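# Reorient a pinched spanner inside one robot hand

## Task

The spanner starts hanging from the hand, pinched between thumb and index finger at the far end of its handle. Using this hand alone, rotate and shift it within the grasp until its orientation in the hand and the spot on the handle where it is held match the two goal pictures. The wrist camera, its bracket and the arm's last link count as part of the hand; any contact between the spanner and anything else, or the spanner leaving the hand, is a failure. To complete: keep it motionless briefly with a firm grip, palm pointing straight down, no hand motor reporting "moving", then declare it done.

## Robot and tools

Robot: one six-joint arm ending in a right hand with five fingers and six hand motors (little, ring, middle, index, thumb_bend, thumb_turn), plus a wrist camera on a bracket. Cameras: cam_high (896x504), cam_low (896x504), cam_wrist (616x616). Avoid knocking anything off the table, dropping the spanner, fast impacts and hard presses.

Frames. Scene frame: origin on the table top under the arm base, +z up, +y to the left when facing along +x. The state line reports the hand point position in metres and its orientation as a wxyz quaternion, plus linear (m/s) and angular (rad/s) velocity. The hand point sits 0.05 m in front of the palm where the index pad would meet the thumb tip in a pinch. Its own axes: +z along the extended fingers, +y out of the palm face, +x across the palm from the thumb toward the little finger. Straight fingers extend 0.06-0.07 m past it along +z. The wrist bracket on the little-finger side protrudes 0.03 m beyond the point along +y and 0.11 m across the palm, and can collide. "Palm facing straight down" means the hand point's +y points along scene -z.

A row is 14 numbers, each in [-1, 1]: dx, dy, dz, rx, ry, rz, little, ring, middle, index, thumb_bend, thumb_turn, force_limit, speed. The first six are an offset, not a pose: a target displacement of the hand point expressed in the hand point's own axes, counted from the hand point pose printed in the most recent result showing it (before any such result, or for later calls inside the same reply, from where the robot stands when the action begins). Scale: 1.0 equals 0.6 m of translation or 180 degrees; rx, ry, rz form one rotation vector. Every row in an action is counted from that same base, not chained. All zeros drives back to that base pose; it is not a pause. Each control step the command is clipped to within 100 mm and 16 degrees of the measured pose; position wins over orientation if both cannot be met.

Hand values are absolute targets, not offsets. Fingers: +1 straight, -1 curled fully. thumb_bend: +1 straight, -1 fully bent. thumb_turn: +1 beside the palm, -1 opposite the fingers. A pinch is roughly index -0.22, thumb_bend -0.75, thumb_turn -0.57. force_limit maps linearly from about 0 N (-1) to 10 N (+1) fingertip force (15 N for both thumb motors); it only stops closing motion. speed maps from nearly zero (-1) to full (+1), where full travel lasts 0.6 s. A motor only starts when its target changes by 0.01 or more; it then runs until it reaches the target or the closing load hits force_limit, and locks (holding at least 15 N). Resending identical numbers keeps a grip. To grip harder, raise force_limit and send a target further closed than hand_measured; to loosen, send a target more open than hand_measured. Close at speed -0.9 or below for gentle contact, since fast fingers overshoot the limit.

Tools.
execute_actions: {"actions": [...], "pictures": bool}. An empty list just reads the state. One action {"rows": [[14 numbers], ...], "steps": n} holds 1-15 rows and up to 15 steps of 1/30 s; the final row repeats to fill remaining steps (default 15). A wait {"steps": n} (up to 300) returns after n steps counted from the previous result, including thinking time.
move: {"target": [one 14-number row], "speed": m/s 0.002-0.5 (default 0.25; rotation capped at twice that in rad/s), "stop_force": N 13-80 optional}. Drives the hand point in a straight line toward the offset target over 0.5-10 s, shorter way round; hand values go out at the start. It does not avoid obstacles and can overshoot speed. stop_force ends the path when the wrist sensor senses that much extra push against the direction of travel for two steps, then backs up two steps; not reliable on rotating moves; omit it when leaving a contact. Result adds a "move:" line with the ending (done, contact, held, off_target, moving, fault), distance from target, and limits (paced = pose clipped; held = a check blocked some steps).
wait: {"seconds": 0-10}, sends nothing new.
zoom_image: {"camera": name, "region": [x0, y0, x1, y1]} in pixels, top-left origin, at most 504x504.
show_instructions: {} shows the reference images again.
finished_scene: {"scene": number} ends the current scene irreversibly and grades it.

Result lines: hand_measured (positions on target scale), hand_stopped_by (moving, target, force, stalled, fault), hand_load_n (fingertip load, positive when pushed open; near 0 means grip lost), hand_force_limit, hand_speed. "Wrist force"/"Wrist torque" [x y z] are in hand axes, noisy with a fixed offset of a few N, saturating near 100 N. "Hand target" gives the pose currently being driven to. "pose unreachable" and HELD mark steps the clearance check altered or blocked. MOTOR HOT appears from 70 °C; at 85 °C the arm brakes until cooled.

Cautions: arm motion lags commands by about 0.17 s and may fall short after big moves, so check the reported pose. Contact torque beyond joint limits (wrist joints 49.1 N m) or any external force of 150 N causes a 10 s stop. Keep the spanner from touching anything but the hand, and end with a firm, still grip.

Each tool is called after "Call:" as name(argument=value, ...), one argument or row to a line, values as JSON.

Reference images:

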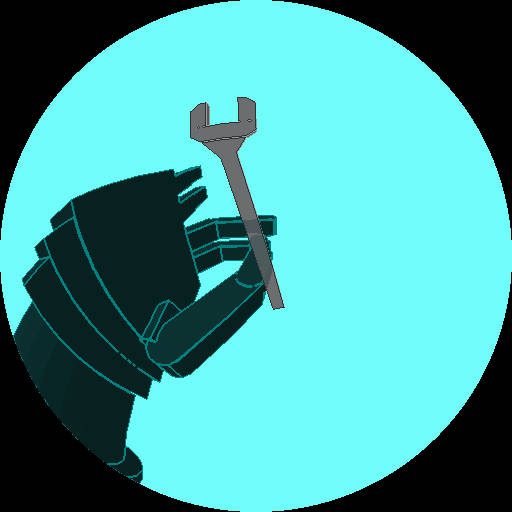

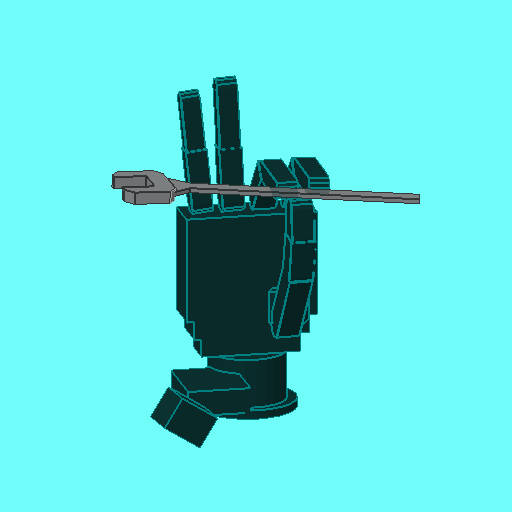

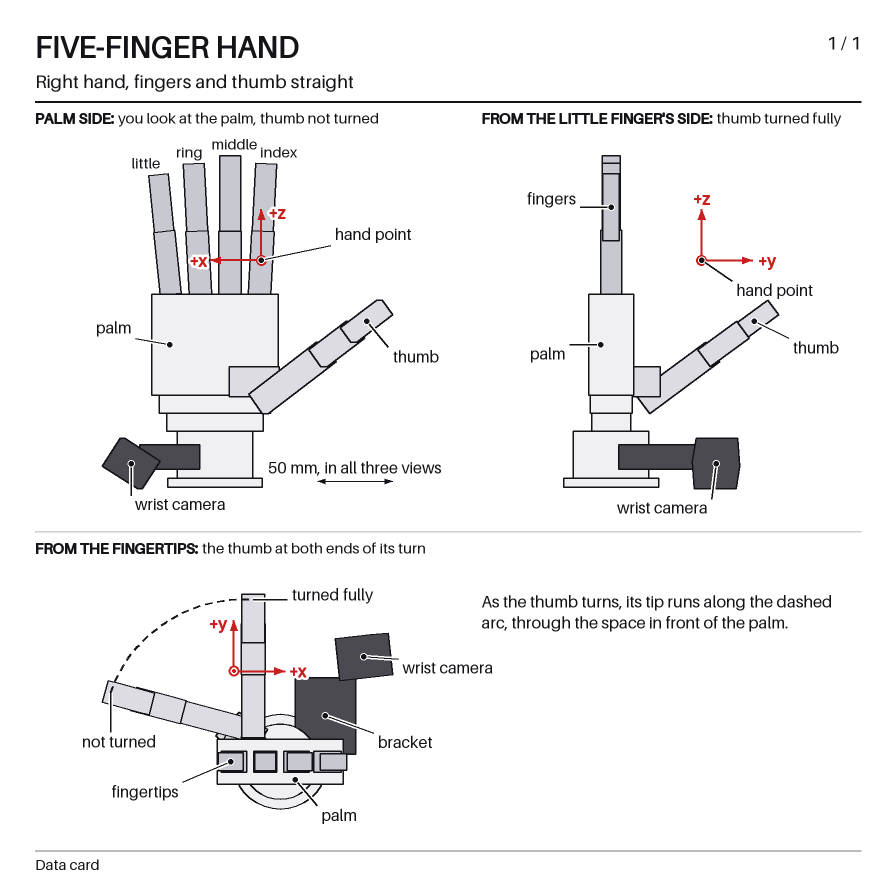

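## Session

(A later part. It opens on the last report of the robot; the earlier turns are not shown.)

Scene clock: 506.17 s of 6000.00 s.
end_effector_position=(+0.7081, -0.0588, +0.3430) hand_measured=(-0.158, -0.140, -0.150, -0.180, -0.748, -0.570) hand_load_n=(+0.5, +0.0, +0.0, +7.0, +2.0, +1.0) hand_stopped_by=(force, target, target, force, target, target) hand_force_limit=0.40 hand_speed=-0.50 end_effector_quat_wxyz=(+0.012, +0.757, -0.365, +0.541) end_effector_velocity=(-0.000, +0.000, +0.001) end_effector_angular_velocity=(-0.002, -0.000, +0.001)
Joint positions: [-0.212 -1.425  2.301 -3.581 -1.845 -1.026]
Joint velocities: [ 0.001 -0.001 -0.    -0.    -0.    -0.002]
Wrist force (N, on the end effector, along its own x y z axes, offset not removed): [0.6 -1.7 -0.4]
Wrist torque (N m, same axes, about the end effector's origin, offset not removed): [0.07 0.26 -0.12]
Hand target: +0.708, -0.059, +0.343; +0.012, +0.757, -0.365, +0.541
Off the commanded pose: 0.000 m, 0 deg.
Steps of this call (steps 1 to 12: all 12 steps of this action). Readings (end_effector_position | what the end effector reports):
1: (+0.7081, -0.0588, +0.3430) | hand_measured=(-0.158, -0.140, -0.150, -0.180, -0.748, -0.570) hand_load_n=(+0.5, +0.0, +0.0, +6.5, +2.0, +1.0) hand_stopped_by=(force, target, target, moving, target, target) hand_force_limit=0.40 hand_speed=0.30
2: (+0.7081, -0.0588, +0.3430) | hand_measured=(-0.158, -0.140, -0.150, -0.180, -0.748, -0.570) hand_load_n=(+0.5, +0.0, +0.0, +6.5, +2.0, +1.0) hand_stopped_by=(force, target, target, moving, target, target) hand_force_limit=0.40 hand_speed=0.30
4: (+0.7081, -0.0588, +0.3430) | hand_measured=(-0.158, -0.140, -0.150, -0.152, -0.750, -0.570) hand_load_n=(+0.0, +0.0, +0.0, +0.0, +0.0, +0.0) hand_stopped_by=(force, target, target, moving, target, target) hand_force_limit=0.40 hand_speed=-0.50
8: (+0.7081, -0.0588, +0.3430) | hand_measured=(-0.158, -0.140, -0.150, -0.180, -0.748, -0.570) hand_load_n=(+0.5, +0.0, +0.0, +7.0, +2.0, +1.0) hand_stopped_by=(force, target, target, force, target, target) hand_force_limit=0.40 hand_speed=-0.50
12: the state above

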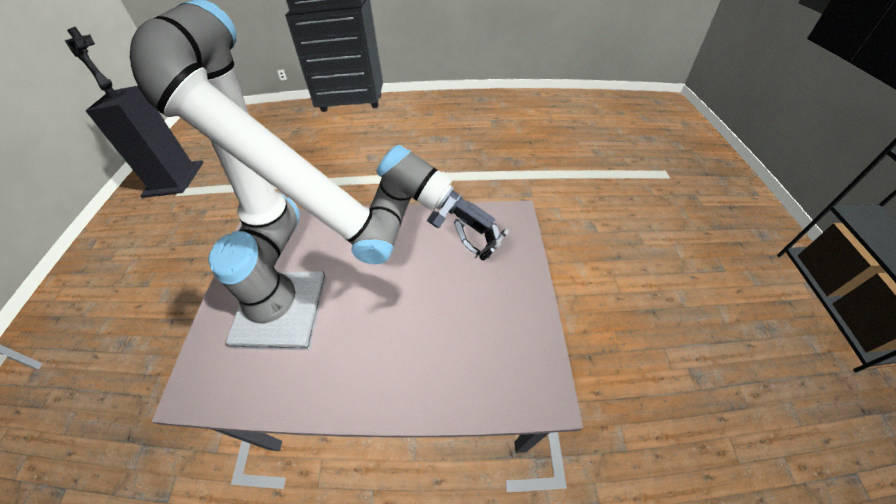

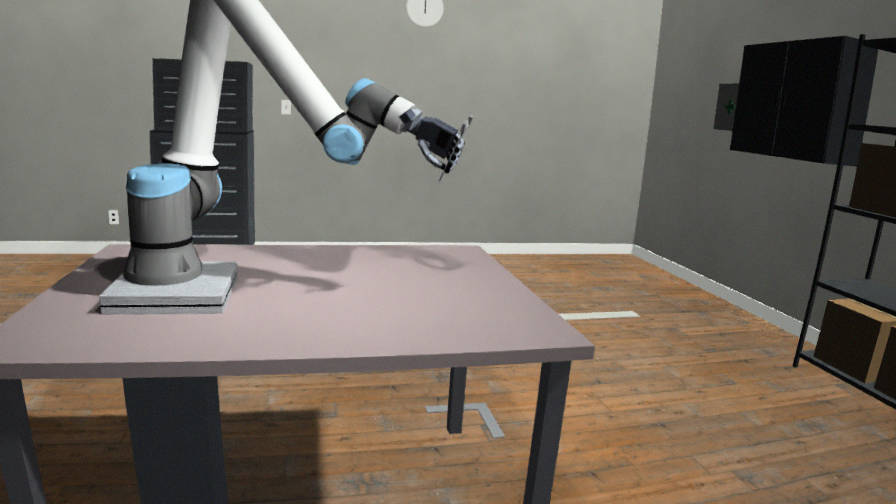

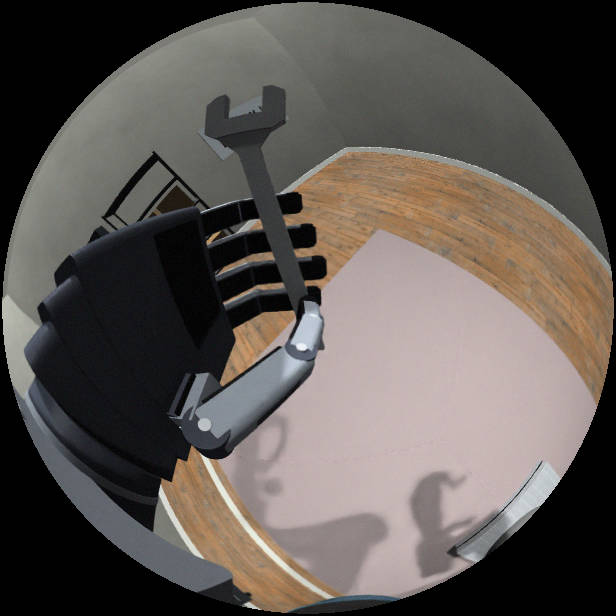

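Call:
zoom_image(
  camera="cam_wrist",
  region=[250, 250, 370, 370],
)

Call:
zoom_image(
  camera="cam_high",
  region=[430, 190, 530, 270],
)

Region (250, 250, 370, 370) of cam_wrist's 616x616 image, scaled by 4.200, with more detail than that image has.

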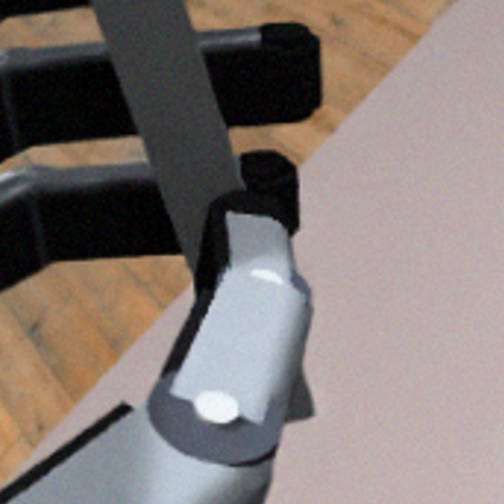

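Region (430, 190, 530, 270) of cam_high's 896x504 image, scaled by 5.040, with more detail than that image has; it fills the top 403 rows of this view, and the rest is white.

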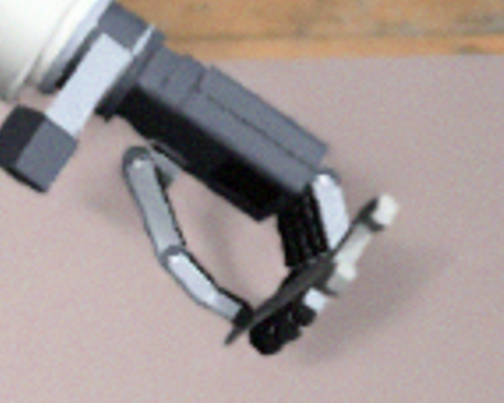

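Call:
move(
  target=[0, 0, 0, 0, 0, -0.07, -0.35, -0.14, -0.15, -0.184, -0.75, -0.57, 0.4, -0.5],
  speed=0.1,
)

Call:
execute_actions(
  actions=[
    {"rows": [[0,0,0,0,0,0,-0.35,-0.14,-0.15,-0.14,-0.84,-0.57,0.1,0.5],[0,0,0,0,0,0,-0.35,-0.14,-0.15,-0.14,-0.84,-0.57,0.1,0.5],[0,0,0,0,0,0,-0.35,-0.14,-0.15,-0.14,-0.84,-0.57,0.1,0.5],[0,0,0,0,0,0,-0.35,-0.14,-0.15,-0.19,-0.84,-0.57,0.1,0.5],[0,0,0,0,0,0,-0.35,-0.14,-0.15,-0.19,-0.84,-0.57,0.1,-0.5]], "steps": 12},
  ],
)

Scene clock: 565.17 s of 6000.00 s.
end_effector_position=(+0.7081, -0.0588, +0.3430) hand_measured=(-0.158, -0.140, -0.150, -0.180, -0.748, -0.570) hand_load_n=(+0.5, +0.0, +0.0, +7.0, +2.0, +1.0) hand_stopped_by=(force, target, target, force, target, target) hand_force_limit=0.40 hand_speed=-0.50 end_effector_quat_wxyz=(+0.071, +0.793, -0.280, +0.537) end_effector_velocity=(-0.000, +0.000, +0.000) end_effector_angular_velocity=(-0.006, +0.003, +0.003)
Joint positions: [-0.19  -1.405  2.302 -3.599 -1.866 -1.236]
Joint velocities: [ 0.001  0.001  0.    -0.001 -0.    -0.007]
Wrist force (N, on the end effector, along its own x y z axes, offset not removed): [-1.4 -4.6 0.7]
Wrist torque (N m, same axes, about the end effector's origin, offset not removed): [-0.64 0.59 -0.16]
Hand target: +0.708, -0.059, +0.343; +0.072, +0.793, -0.280, +0.537
Off the commanded pose: 0.000 m, 0 deg.
After step 90, 54.57 s passed at rest.
move: done

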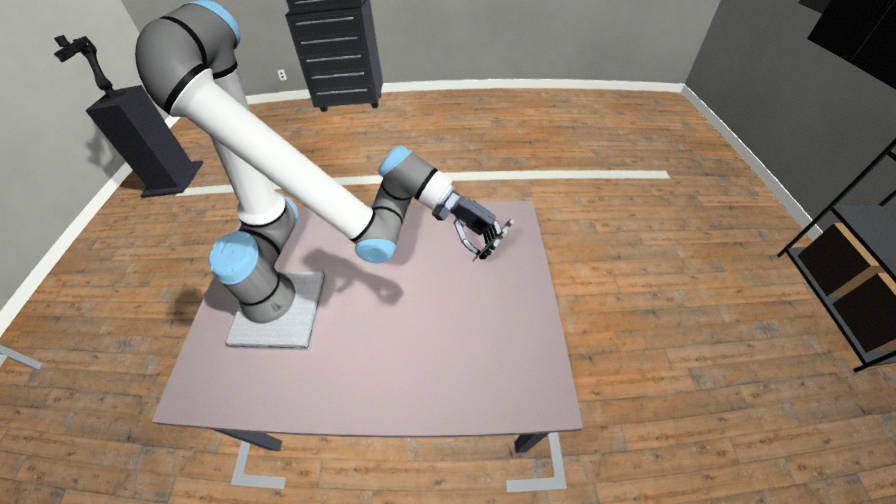

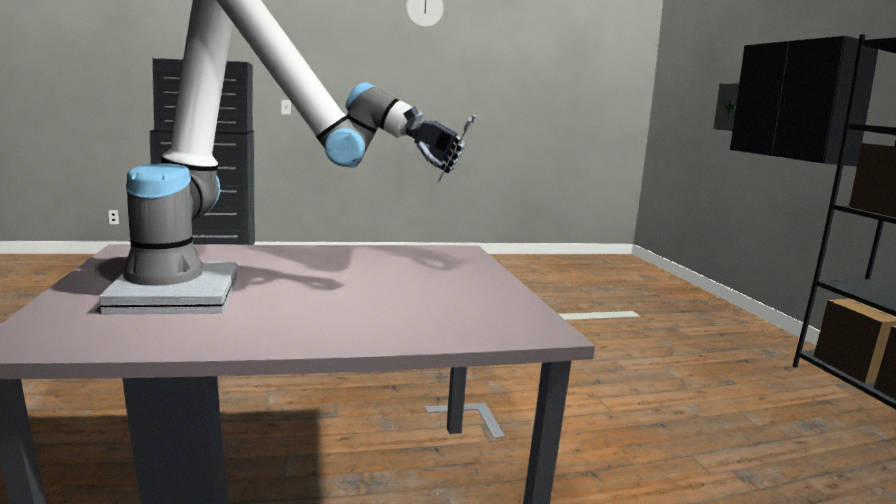

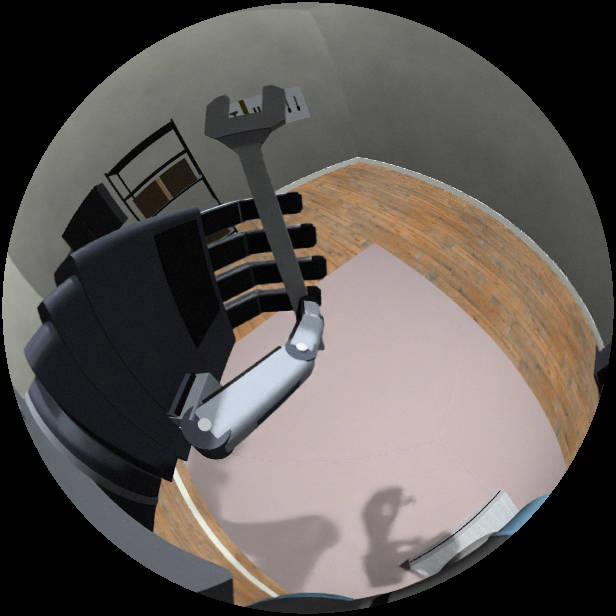

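Scene clock: 565.57 s of 6000.00 s.
end_effector_position=(+0.7081, -0.0588, +0.3430) hand_measured=(-0.158, -0.140, -0.150, -0.180, -0.832, -0.570) hand_load_n=(+1.0, +0.0, +0.0, +10.5, +4.5, +0.5) hand_stopped_by=(force, target, target, force, target, target) hand_force_limit=0.10 hand_speed=-0.50 end_effector_quat_wxyz=(+0.071, +0.793, -0.280, +0.537) end_effector_velocity=(-0.000, -0.001, +0.000) end_effector_angular_velocity=(+0.002, -0.002, -0.002)
Joint positions: [-0.19  -1.405  2.302 -3.599 -1.866 -1.236]
Joint velocities: [-0.001 -0.001 -0.    -0.     0.     0.002]
Wrist force (N, on the end effector, along its own x y z axes, offset not removed): [0.9 -3.9 3.6]
Wrist torque (N m, same axes, about the end effector's origin, offset not removed): [-0.43 0.13 -0.12]
Hand target: +0.708, -0.059, +0.343; +0.071, +0.793, -0.280, +0.537
Off the commanded pose: 0.000 m, 0 deg.
Steps of this call (steps 1 to 12: all 12 steps of this action). Readings (end_effector_position | what the end effector reports):
1: (+0.7081, -0.0588, +0.3430) | hand_measured=(-0.158, -0.140, -0.150, -0.180, -0.748, -0.570) hand_load_n=(+0.5, +0.0, +0.0, +7.0, +2.0, +1.0) hand_stopped_by=(force, target, target, moving, moving, target) hand_force_limit=0.10 hand_speed=0.50
2: (+0.7081, -0.0588, +0.3430) | hand_measured=(-0.158, -0.140, -0.150, -0.180, -0.748, -0.570) hand_load_n=(+0.5, +0.0, +0.0, +7.0, +2.0, +1.0) hand_stopped_by=(force, target, target, moving, moving, target) hand_force_limit=0.10 hand_speed=0.50
4: (+0.7081, -0.0588, +0.3430) | hand_measured=(-0.158, -0.140, -0.150, -0.144, -0.798, -0.570) hand_load_n=(+0.5, +0.0, +0.0, +0.0, +0.0, +0.0) hand_stopped_by=(force, target, target, moving, moving, target) hand_force_limit=0.10 hand_speed=0.50
8: (+0.7081, -0.0588, +0.3430) | hand_measured=(-0.158, -0.140, -0.150, -0.180, -0.834, -0.570) hand_load_n=(+1.0, +0.0, +0.0, +10.5, +5.0, +1.0) hand_stopped_by=(force, target, target, force, target, target) hand_force_limit=0.10 hand_speed=-0.50
12: the state above

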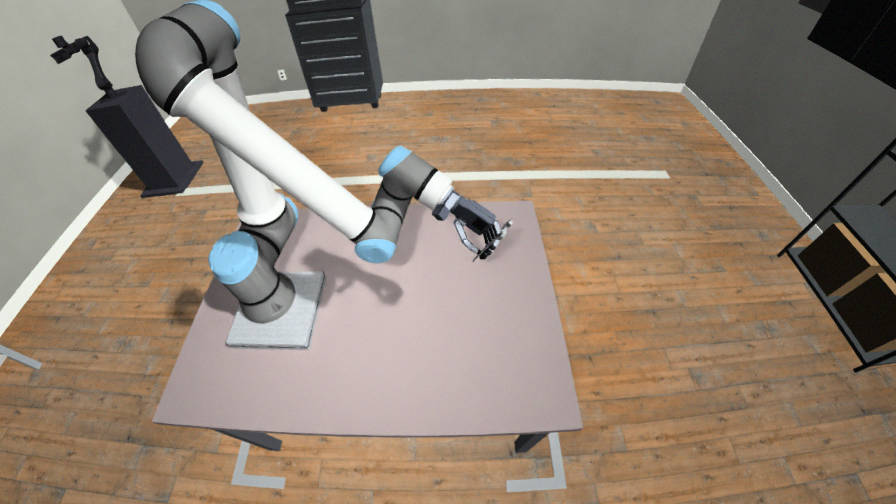

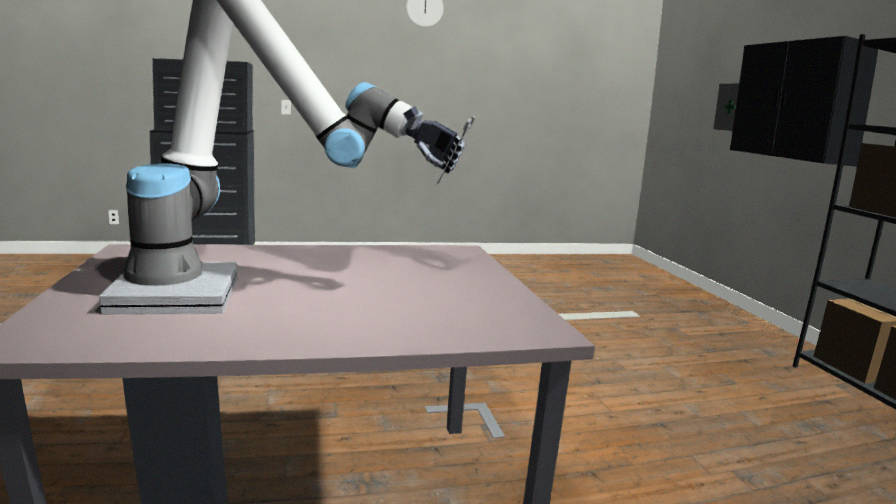

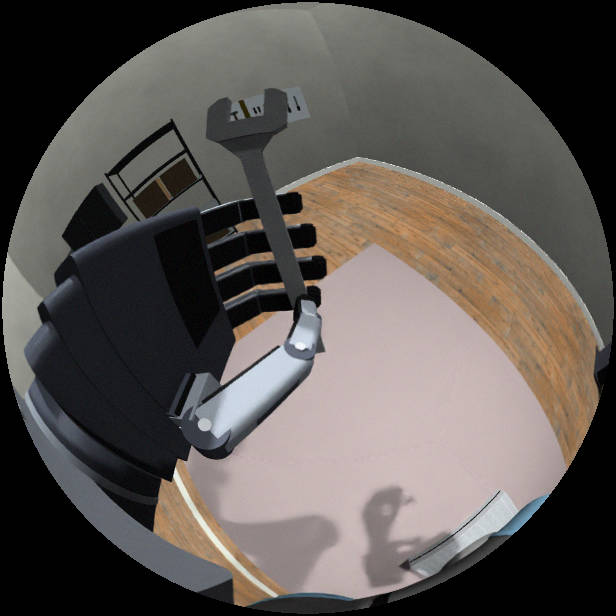

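Call:
execute_actions(
  actions=[
    {"rows": [[0,0,0,0,0,0,-0.35,-0.14,-0.15,-0.142,-0.84,-0.57,0.4,0.3],[0,0,0,0,0,0,-0.35,-0.14,-0.15,-0.142,-0.84,-0.57,0.4,0.3],[0,0,0,0,0,0,-0.35,-0.14,-0.15,-0.142,-0.84,-0.57,0.4,0.3],[0,0,0,0,0,0,-0.35,-0.14,-0.15,-0.142,-0.84,-0.57,0.4,0.3],[0,0,0,0,0,0,-0.35,-0.14,-0.15,-0.174,-0.84,-0.57,0.4,-0.5]], "steps": 12},
  ],
)

Scene clock: 602.30 s of 6000.00 s.
end_effector_position=(+0.7081, -0.0588, +0.3430) hand_measured=(-0.158, -0.140, -0.150, -0.172, -0.832, -0.570) hand_load_n=(+1.0, +0.0, +0.0, +7.0, +2.0, +1.0) hand_stopped_by=(force, target, target, force, target, target) hand_force_limit=0.40 hand_speed=-0.50 end_effector_quat_wxyz=(+0.071, +0.793, -0.280, +0.537) end_effector_velocity=(-0.000, -0.000, +0.001) end_effector_angular_velocity=(-0.001, -0.000, +0.000)
Joint positions: [-0.19  -1.405  2.302 -3.599 -1.866 -1.236]
Joint velocities: [-0.    -0.001 -0.    -0.     0.    -0.001]
Wrist force (N, on the end effector, along its own x y z axes, offset not removed): [-1.8 -2.6 -1.7]
Wrist torque (N m, same axes, about the end effector's origin, offset not removed): [-0.01 0.62 -0.13]
Hand target: +0.708, -0.059, +0.343; +0.071, +0.793, -0.280, +0.537
Off the commanded pose: 0.000 m, 0 deg.
Steps of this call (steps 1 to 90: nothing new was sent; then 33.33 s passed at rest; steps 91 to 102: all 12 steps of this action). Readings (end_effector_position | what the end effector reports):
91: (+0.7081, -0.0588, +0.3430) | hand_measured=(-0.158, -0.140, -0.150, -0.180, -0.832, -0.570) hand_load_n=(+1.0, +0.0, +0.0, +10.5, +4.5, +0.5) hand_stopped_by=(force, target, target, moving, target, target) hand_force_limit=0.40 hand_speed=0.30
92: (+0.7081, -0.0588, +0.3430) | hand_measured=(-0.158, -0.140, -0.150, -0.180, -0.832, -0.570) hand_load_n=(+1.0, +0.0, +0.0, +10.5, +4.5, +0.5) hand_stopped_by=(force, target, target, moving, target, target) hand_force_limit=0.40 hand_speed=0.30
94: (+0.7081, -0.0588, +0.3430) | hand_measured=(-0.158, -0.140, -0.150, -0.146, -0.834, -0.570) hand_load_n=(+0.5, +0.0, +0.0, +0.0, +0.0, +0.0) hand_stopped_by=(force, target, target, moving, target, target) hand_force_limit=0.40 hand_speed=0.30
98: (+0.7081, -0.0588, +0.3430) | hand_measured=(-0.158, -0.140, -0.150, -0.172, -0.832, -0.570) hand_load_n=(+1.0, +0.0, +0.0, +7.0, +2.0, +1.0) hand_stopped_by=(force, target, target, force, target, target) hand_force_limit=0.40 hand_speed=-0.50
102: the state above

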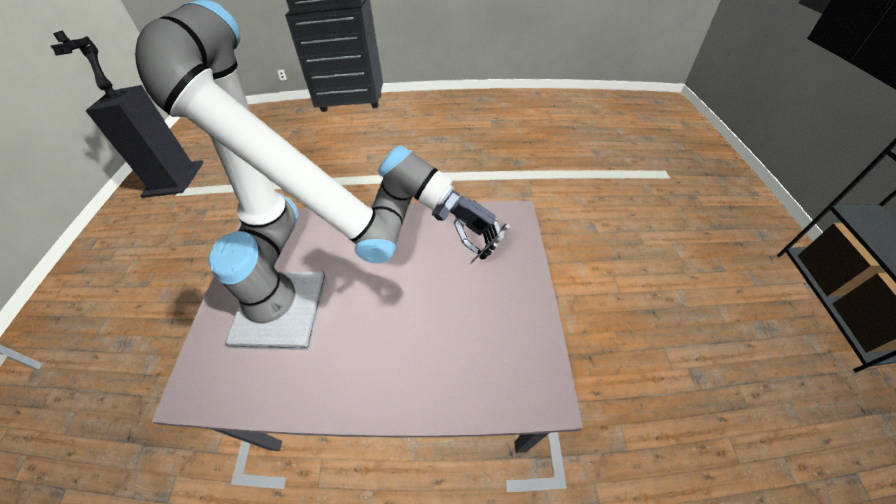

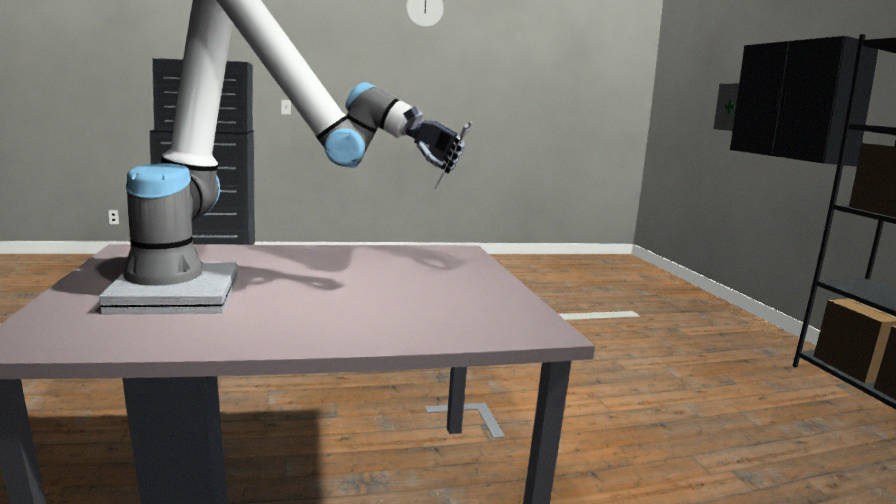

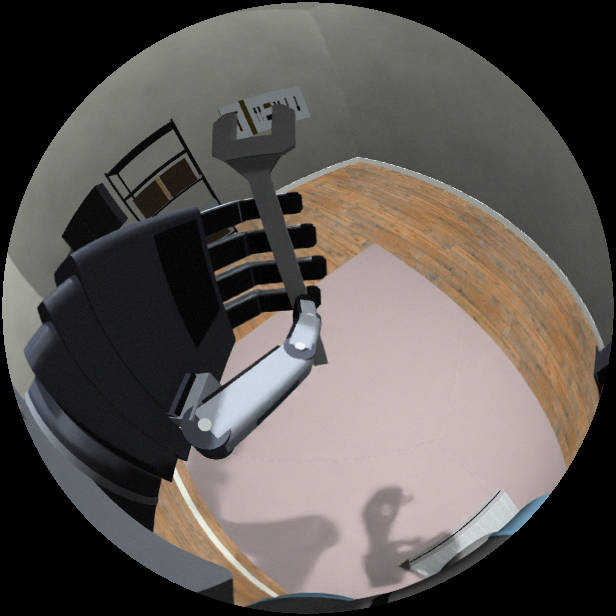

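Call:
execute_actions(
  actions=[
    {"rows": [[0,0,0,0,0,0,-0.35,-0.14,-0.15,-0.142,-0.84,-0.57,0.4,0.3],[0,0,0,0,0,0,-0.35,-0.14,-0.15,-0.142,-0.84,-0.57,0.4,0.3],[0,0,0,0,0,0,-0.35,-0.14,-0.15,-0.142,-0.84,-0.57,0.4,0.3],[0,0,0,0,0,0,-0.35,-0.14,-0.15,-0.174,-0.84,-0.57,0.4,-0.5]], "steps": 12},
  ],
)

Scene clock: 722.70 s of 6000.00 s.
end_effector_position=(+0.7081, -0.0588, +0.3430) hand_measured=(-0.158, -0.140, -0.150, -0.172, -0.834, -0.570) hand_load_n=(+1.0, +0.0, +0.0, +7.0, +1.5, +1.0) hand_stopped_by=(force, target, target, force, target, target) hand_force_limit=0.40 hand_speed=-0.50 end_effector_quat_wxyz=(+0.071, +0.793, -0.280, +0.537) end_effector_velocity=(-0.000, -0.001, -0.000) end_effector_angular_velocity=(-0.001, +0.001, -0.001)
Joint positions: [-0.19  -1.405  2.302 -3.599 -1.866 -1.236]
Joint velocities: [-0.001  0.     0.     0.    -0.    -0.001]
Wrist force (N, on the end effector, along its own x y z axes, offset not removed): [-1.5 -2.4 -0.2]
Wrist torque (N m, same axes, about the end effector's origin, offset not removed): [-0.12 0.41 -0.16]
Hand target: +0.708, -0.059, +0.343; +0.071, +0.793, -0.280, +0.537
Off the commanded pose: 0.000 m, 0 deg.
Steps of this call (steps 1 to 90: nothing new was sent; then 117.00 s passed at rest; steps 91 to 102: all 12 steps of this action). Readings (end_effector_position | what the end effector reports):
91: (+0.7081, -0.0588, +0.3430) | hand_measured=(-0.158, -0.140, -0.150, -0.172, -0.832, -0.570) hand_load_n=(+1.0, +0.0, +0.0, +7.0, +2.0, +1.0) hand_stopped_by=(force, target, target, moving, target, target) hand_force_limit=0.40 hand_speed=0.30
92: (+0.7081, -0.0588, +0.3430) | hand_measured=(-0.158, -0.140, -0.150, -0.172, -0.832, -0.570) hand_load_n=(+1.0, +0.0, +0.0, +7.0, +2.0, +1.0) hand_stopped_by=(force, target, target, moving, target, target) hand_force_limit=0.40 hand_speed=0.30
94: (+0.7081, -0.0588, +0.3430) | hand_measured=(-0.158, -0.140, -0.150, -0.144, -0.834, -0.570) hand_load_n=(+0.5, +0.0, +0.0, +0.0, +0.0, +0.0) hand_stopped_by=(force, target, target, moving, target, target) hand_force_limit=0.40 hand_speed=-0.50
98: (+0.7081, -0.0588, +0.3430) | hand_measured=(-0.158, -0.140, -0.150, -0.172, -0.834, -0.570) hand_load_n=(+1.0, +0.0, +0.0, +7.0, +1.5, +1.0) hand_stopped_by=(force, target, target, force, target, target) hand_force_limit=0.40 hand_speed=-0.50
102: the state above

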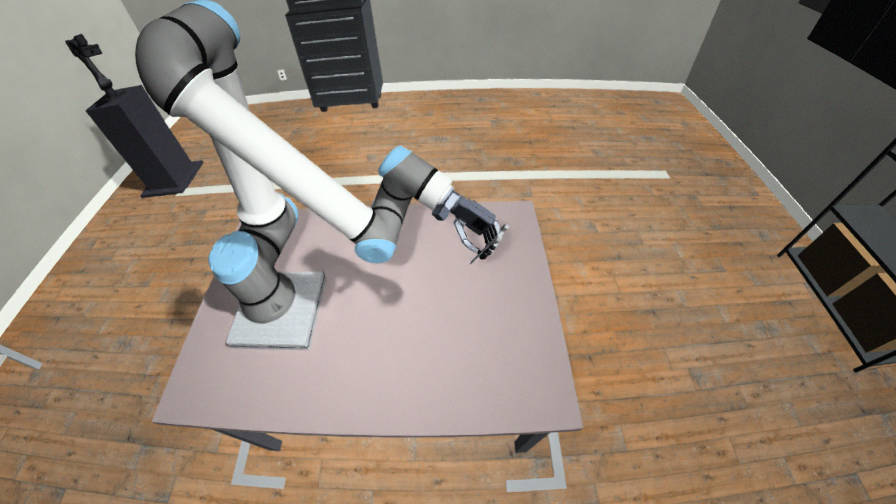

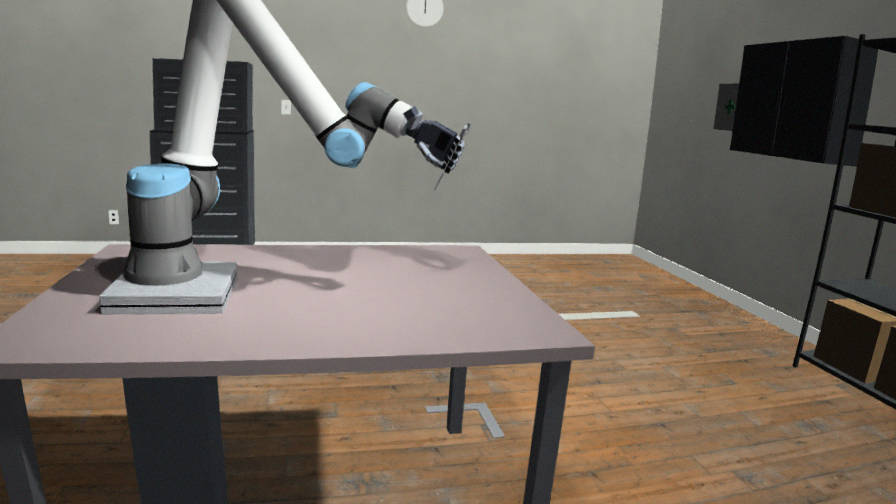

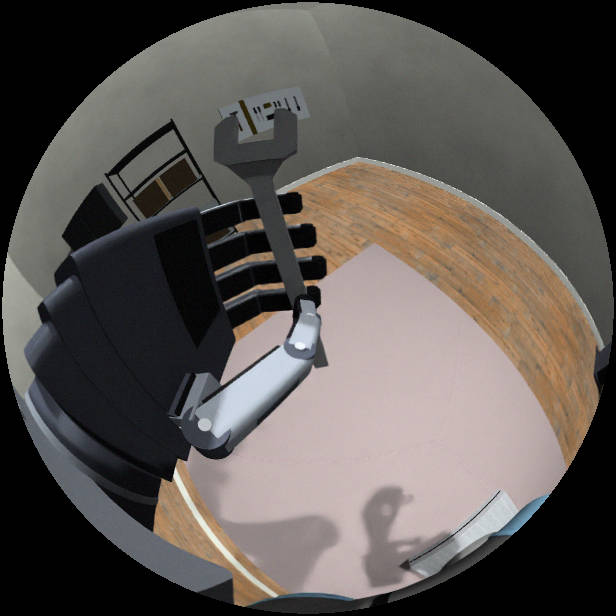

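Call:
execute_actions(
  actions=[
    {"rows": [[0,0,0,0,0,0,-0.35,-0.14,-0.15,-0.14,-0.84,-0.57,0.4,0.3],[0,0,0,0,0,0,-0.35,-0.14,-0.15,-0.14,-0.84,-0.57,0.4,0.3],[0,0,0,0,0,0,-0.35,-0.14,-0.15,-0.14,-0.84,-0.57,0.4,0.3],[0,0,0,0,0,0,-0.35,-0.14,-0.15,-0.174,-0.84,-0.57,0.4,-0.5]], "steps": 12},
  ],
)

Call:
zoom_image(
  camera="cam_wrist",
  region=[180, 90, 480, 390],
)

Call:
show_instructions(
)

Scene clock: 740.57 s of 6000.00 s.
end_effector_position=(+0.7081, -0.0588, +0.3430) hand_measured=(-0.158, -0.140, -0.150, -0.170, -0.834, -0.570) hand_load_n=(+1.0, +0.0, +0.0, +7.0, +1.5, +1.0) hand_stopped_by=(force, target, target, force, target, target) hand_force_limit=0.40 hand_speed=-0.50 end_effector_quat_wxyz=(+0.071, +0.793, -0.280, +0.537) end_effector_velocity=(+0.000, +0.001, -0.001) end_effector_angular_velocity=(-0.001, +0.002, +0.002)
Joint positions: [-0.19  -1.405  2.302 -3.599 -1.866 -1.236]
Joint velocities: [ 0.001  0.002 -0.    -0.     0.    -0.001]
Wrist force (N, on the end effector, along its own x y z axes, offset not removed): [0.9 -1.6 -4.0]
Wrist torque (N m, same axes, about the end effector's origin, offset not removed): [0.24 0.39 -0.04]
Hand target: +0.708, -0.059, +0.343; +0.071, +0.793, -0.280, +0.537
Off the commanded pose: 0.000 m, 0 deg.
Steps of this call (steps 1 to 90: nothing new was sent; then 14.47 s passed at rest; steps 91 to 102: all 12 steps of this action). Readings (end_effector_position | what the end effector reports):
91: (+0.7081, -0.0588, +0.3430) | hand_measured=(-0.158, -0.140, -0.150, -0.172, -0.834, -0.570) hand_load_n=(+1.0, +0.0, +0.0, +7.0, +1.5, +1.0) hand_stopped_by=(force, target, target, moving, target, target) hand_force_limit=0.40 hand_speed=0.30
92: (+0.7081, -0.0588, +0.3430) | hand_measured=(-0.158, -0.140, -0.150, -0.172, -0.834, -0.570) hand_load_n=(+1.0, +0.0, +0.0, +7.0, +1.5, +1.0) hand_stopped_by=(force, target, target, moving, target, target) hand_force_limit=0.40 hand_speed=0.30
94: (+0.7081, -0.0588, +0.3430) | hand_measured=(-0.158, -0.140, -0.150, -0.142, -0.834, -0.570) hand_load_n=(+0.5, +0.0, +0.0, +0.0, +0.0, +0.0) hand_stopped_by=(force, target, target, moving, target, target) hand_force_limit=0.40 hand_speed=-0.50
98: (+0.7081, -0.0588, +0.3430) | hand_measured=(-0.158, -0.140, -0.150, -0.170, -0.834, -0.570) hand_load_n=(+1.0, +0.0, +0.0, +7.0, +1.5, +1.0) hand_stopped_by=(force, target, target, force, target, target) hand_force_limit=0.40 hand_speed=-0.50
102: the state above

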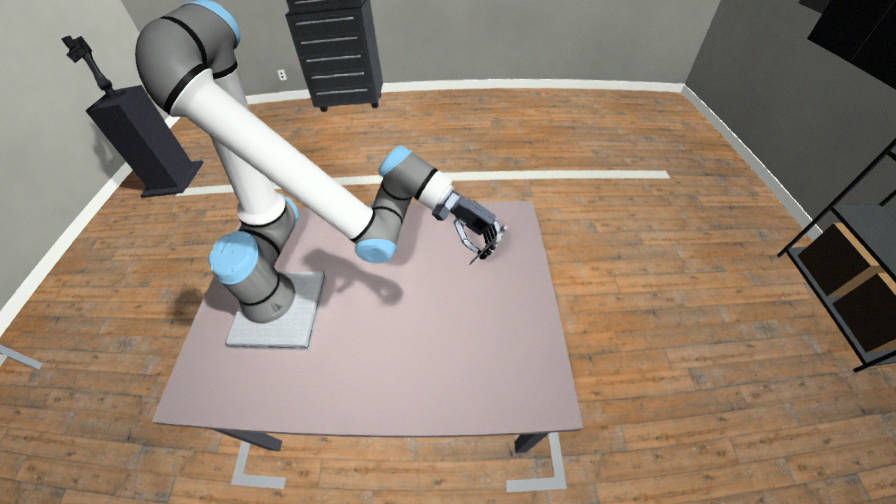

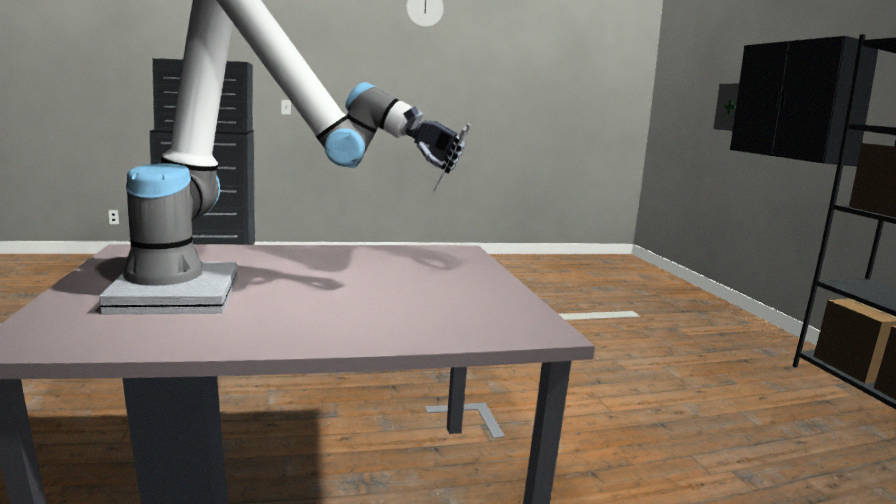

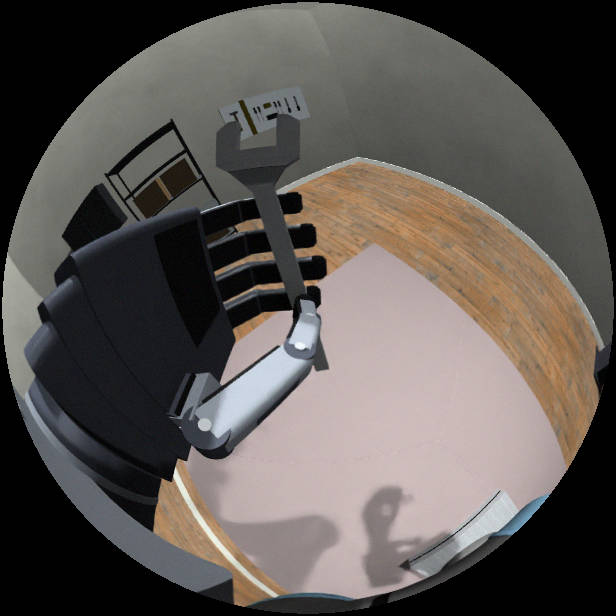

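Region (180, 90, 480, 390) of cam_wrist's 616x616 image, scaled by 1.680, with more detail than that image has.

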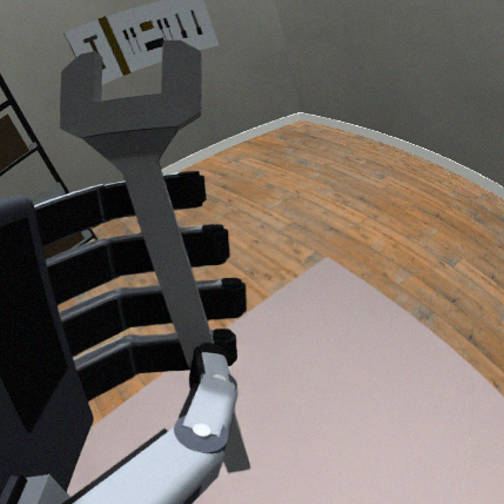

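Reference images for this scene: goal picture from the wrist camera place, goal picture looking into the palm, FIVE-FINGER HAND page 1.

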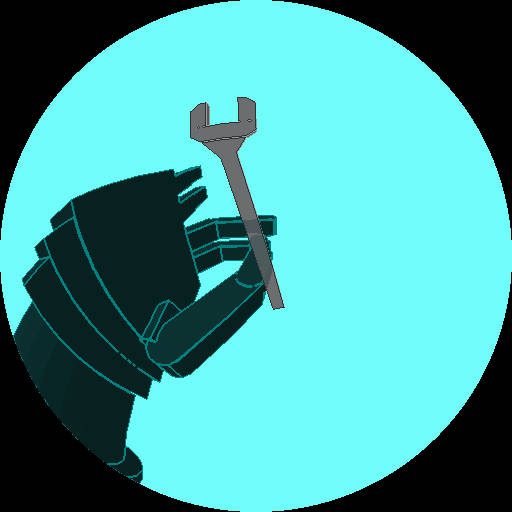

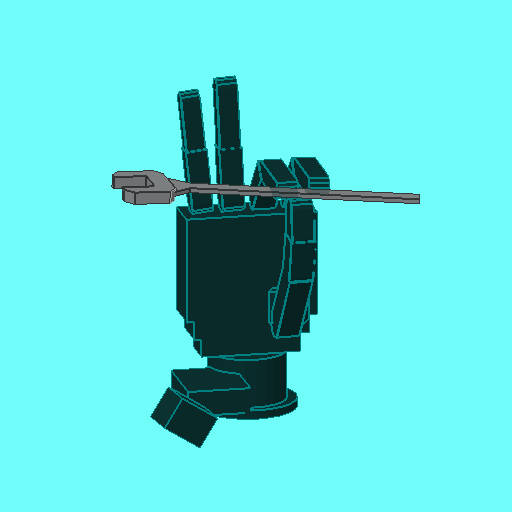

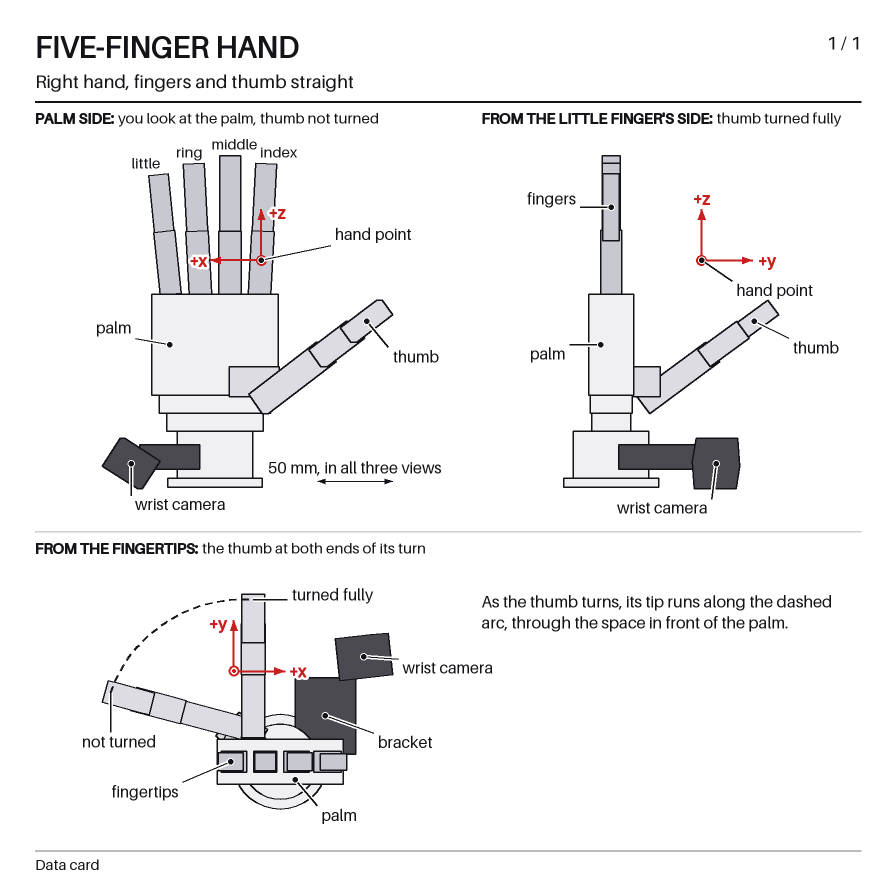

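Call:
execute_actions(
  actions=[
    {"rows": [[0,0,0,0,0,0,-0.35,-0.14,-0.15,-0.146,-0.84,-0.57,0.4,0.3],[0,0,0,0,0,0,-0.35,-0.14,-0.15,-0.146,-0.84,-0.57,0.4,0.3],[0,0,0,0,0,0,-0.35,-0.14,-0.15,-0.146,-0.84,-0.57,0.4,0.3],[0,0,0,0,0,0,-0.35,-0.14,-0.15,-0.174,-0.84,-0.57,0.4,-0.5]], "steps": 12},
  ],
)

Call:
zoom_image(
  camera="cam_wrist",
  region=[180, 90, 480, 390],
)

Scene clock: 764.13 s of 6000.00 s.
end_effector_position=(+0.7081, -0.0588, +0.3430) hand_measured=(-0.158, -0.140, -0.150, -0.172, -0.834, -0.570) hand_load_n=(+1.0, +0.0, +0.0, +7.0, +1.5, +0.5) hand_stopped_by=(force, target, target, force, target, target) hand_force_limit=0.40 hand_speed=-0.50 end_effector_quat_wxyz=(+0.071, +0.793, -0.280, +0.537) end_effector_velocity=(-0.000, +0.000, +0.000) end_effector_angular_velocity=(+0.000, -0.001, +0.000)
Joint positions: [-0.19  -1.405  2.302 -3.599 -1.866 -1.236]
Joint velocities: [ 0.    -0.001 -0.    -0.    -0.     0.   ]
Wrist force (N, on the end effector, along its own x y z axes, offset not removed): [-1.6 -2.6 -2.2]
Wrist torque (N m, same axes, about the end effector's origin, offset not removed): [-0.02 0.51 -0.17]
Hand target: +0.708, -0.059, +0.343; +0.071, +0.793, -0.280, +0.537
Off the commanded pose: 0.000 m, 0 deg.
Steps of this call (steps 1 to 90: nothing new was sent; then 20.17 s passed at rest; steps 91 to 102: all 12 steps of this action). Readings (end_effector_position | what the end effector reports):
91: (+0.7081, -0.0588, +0.3430) | hand_measured=(-0.158, -0.140, -0.150, -0.170, -0.834, -0.570) hand_load_n=(+1.0, +0.0, +0.0, +7.0, +1.5, +1.0) hand_stopped_by=(force, target, target, moving, target, target) hand_force_limit=0.40 hand_speed=0.30
92: (+0.7081, -0.0588, +0.3430) | hand_measured=(-0.158, -0.140, -0.150, -0.170, -0.834, -0.570) hand_load_n=(+1.0, +0.0, +0.0, +7.0, +1.5, +1.0) hand_stopped_by=(force, target, target, moving, target, target) hand_force_limit=0.40 hand_speed=0.30
94: (+0.7081, -0.0588, +0.3430) | hand_measured=(-0.158, -0.140, -0.150, -0.148, -0.834, -0.570) hand_load_n=(+0.5, +0.0, +0.0, +0.0, +0.0, +0.0) hand_stopped_by=(force, target, target, moving, target, target) hand_force_limit=0.40 hand_speed=-0.50
98: (+0.7081, -0.0588, +0.3430) | hand_measured=(-0.158, -0.140, -0.150, -0.172, -0.834, -0.570) hand_load_n=(+1.0, +0.0, +0.0, +7.0, +1.5, +0.5) hand_stopped_by=(force, target, target, force, target, target) hand_force_limit=0.40 hand_speed=-0.50
102: the state above

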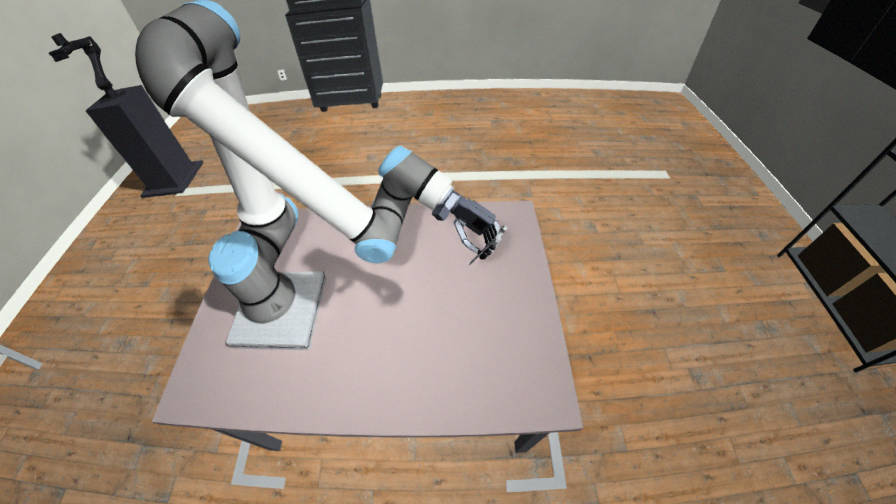

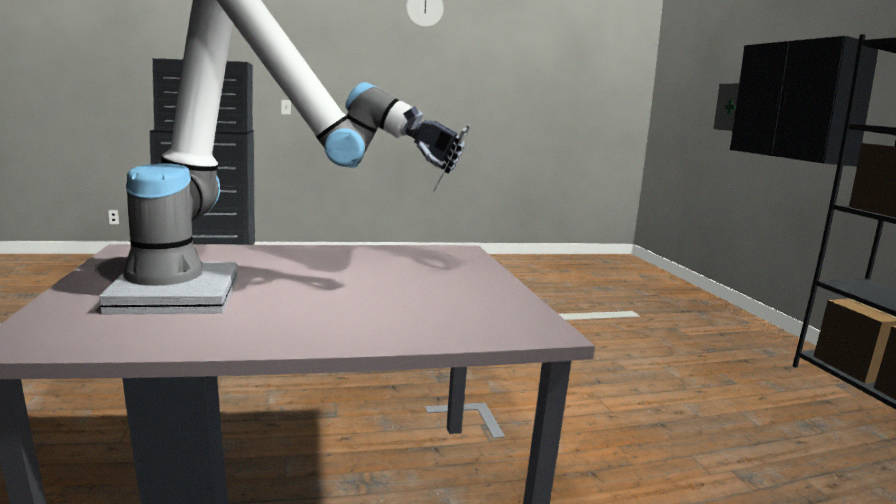

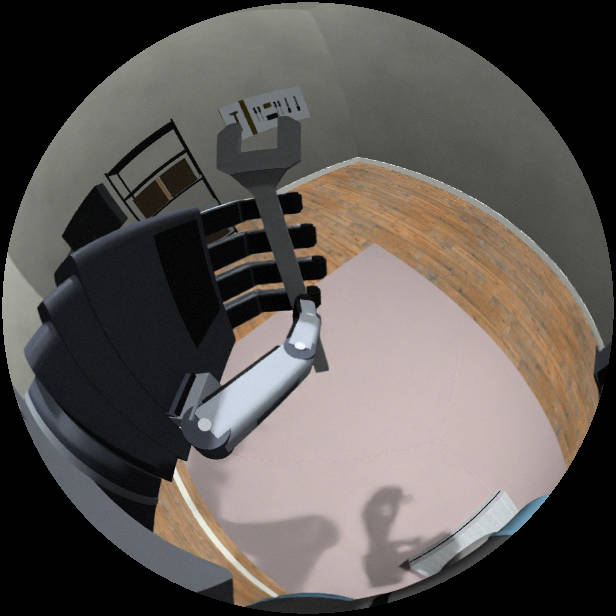

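Region (180, 90, 480, 390) of cam_wrist's 616x616 image, scaled by 1.680, with more detail than that image has.

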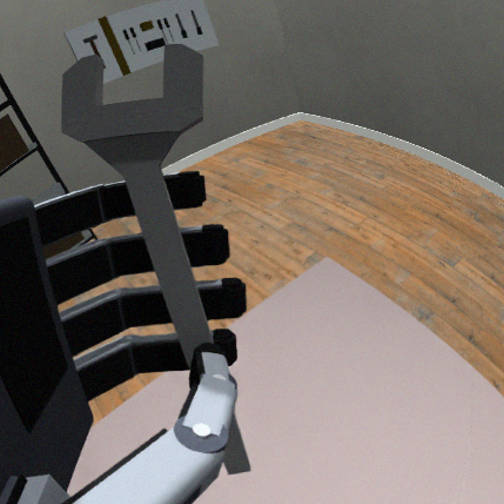

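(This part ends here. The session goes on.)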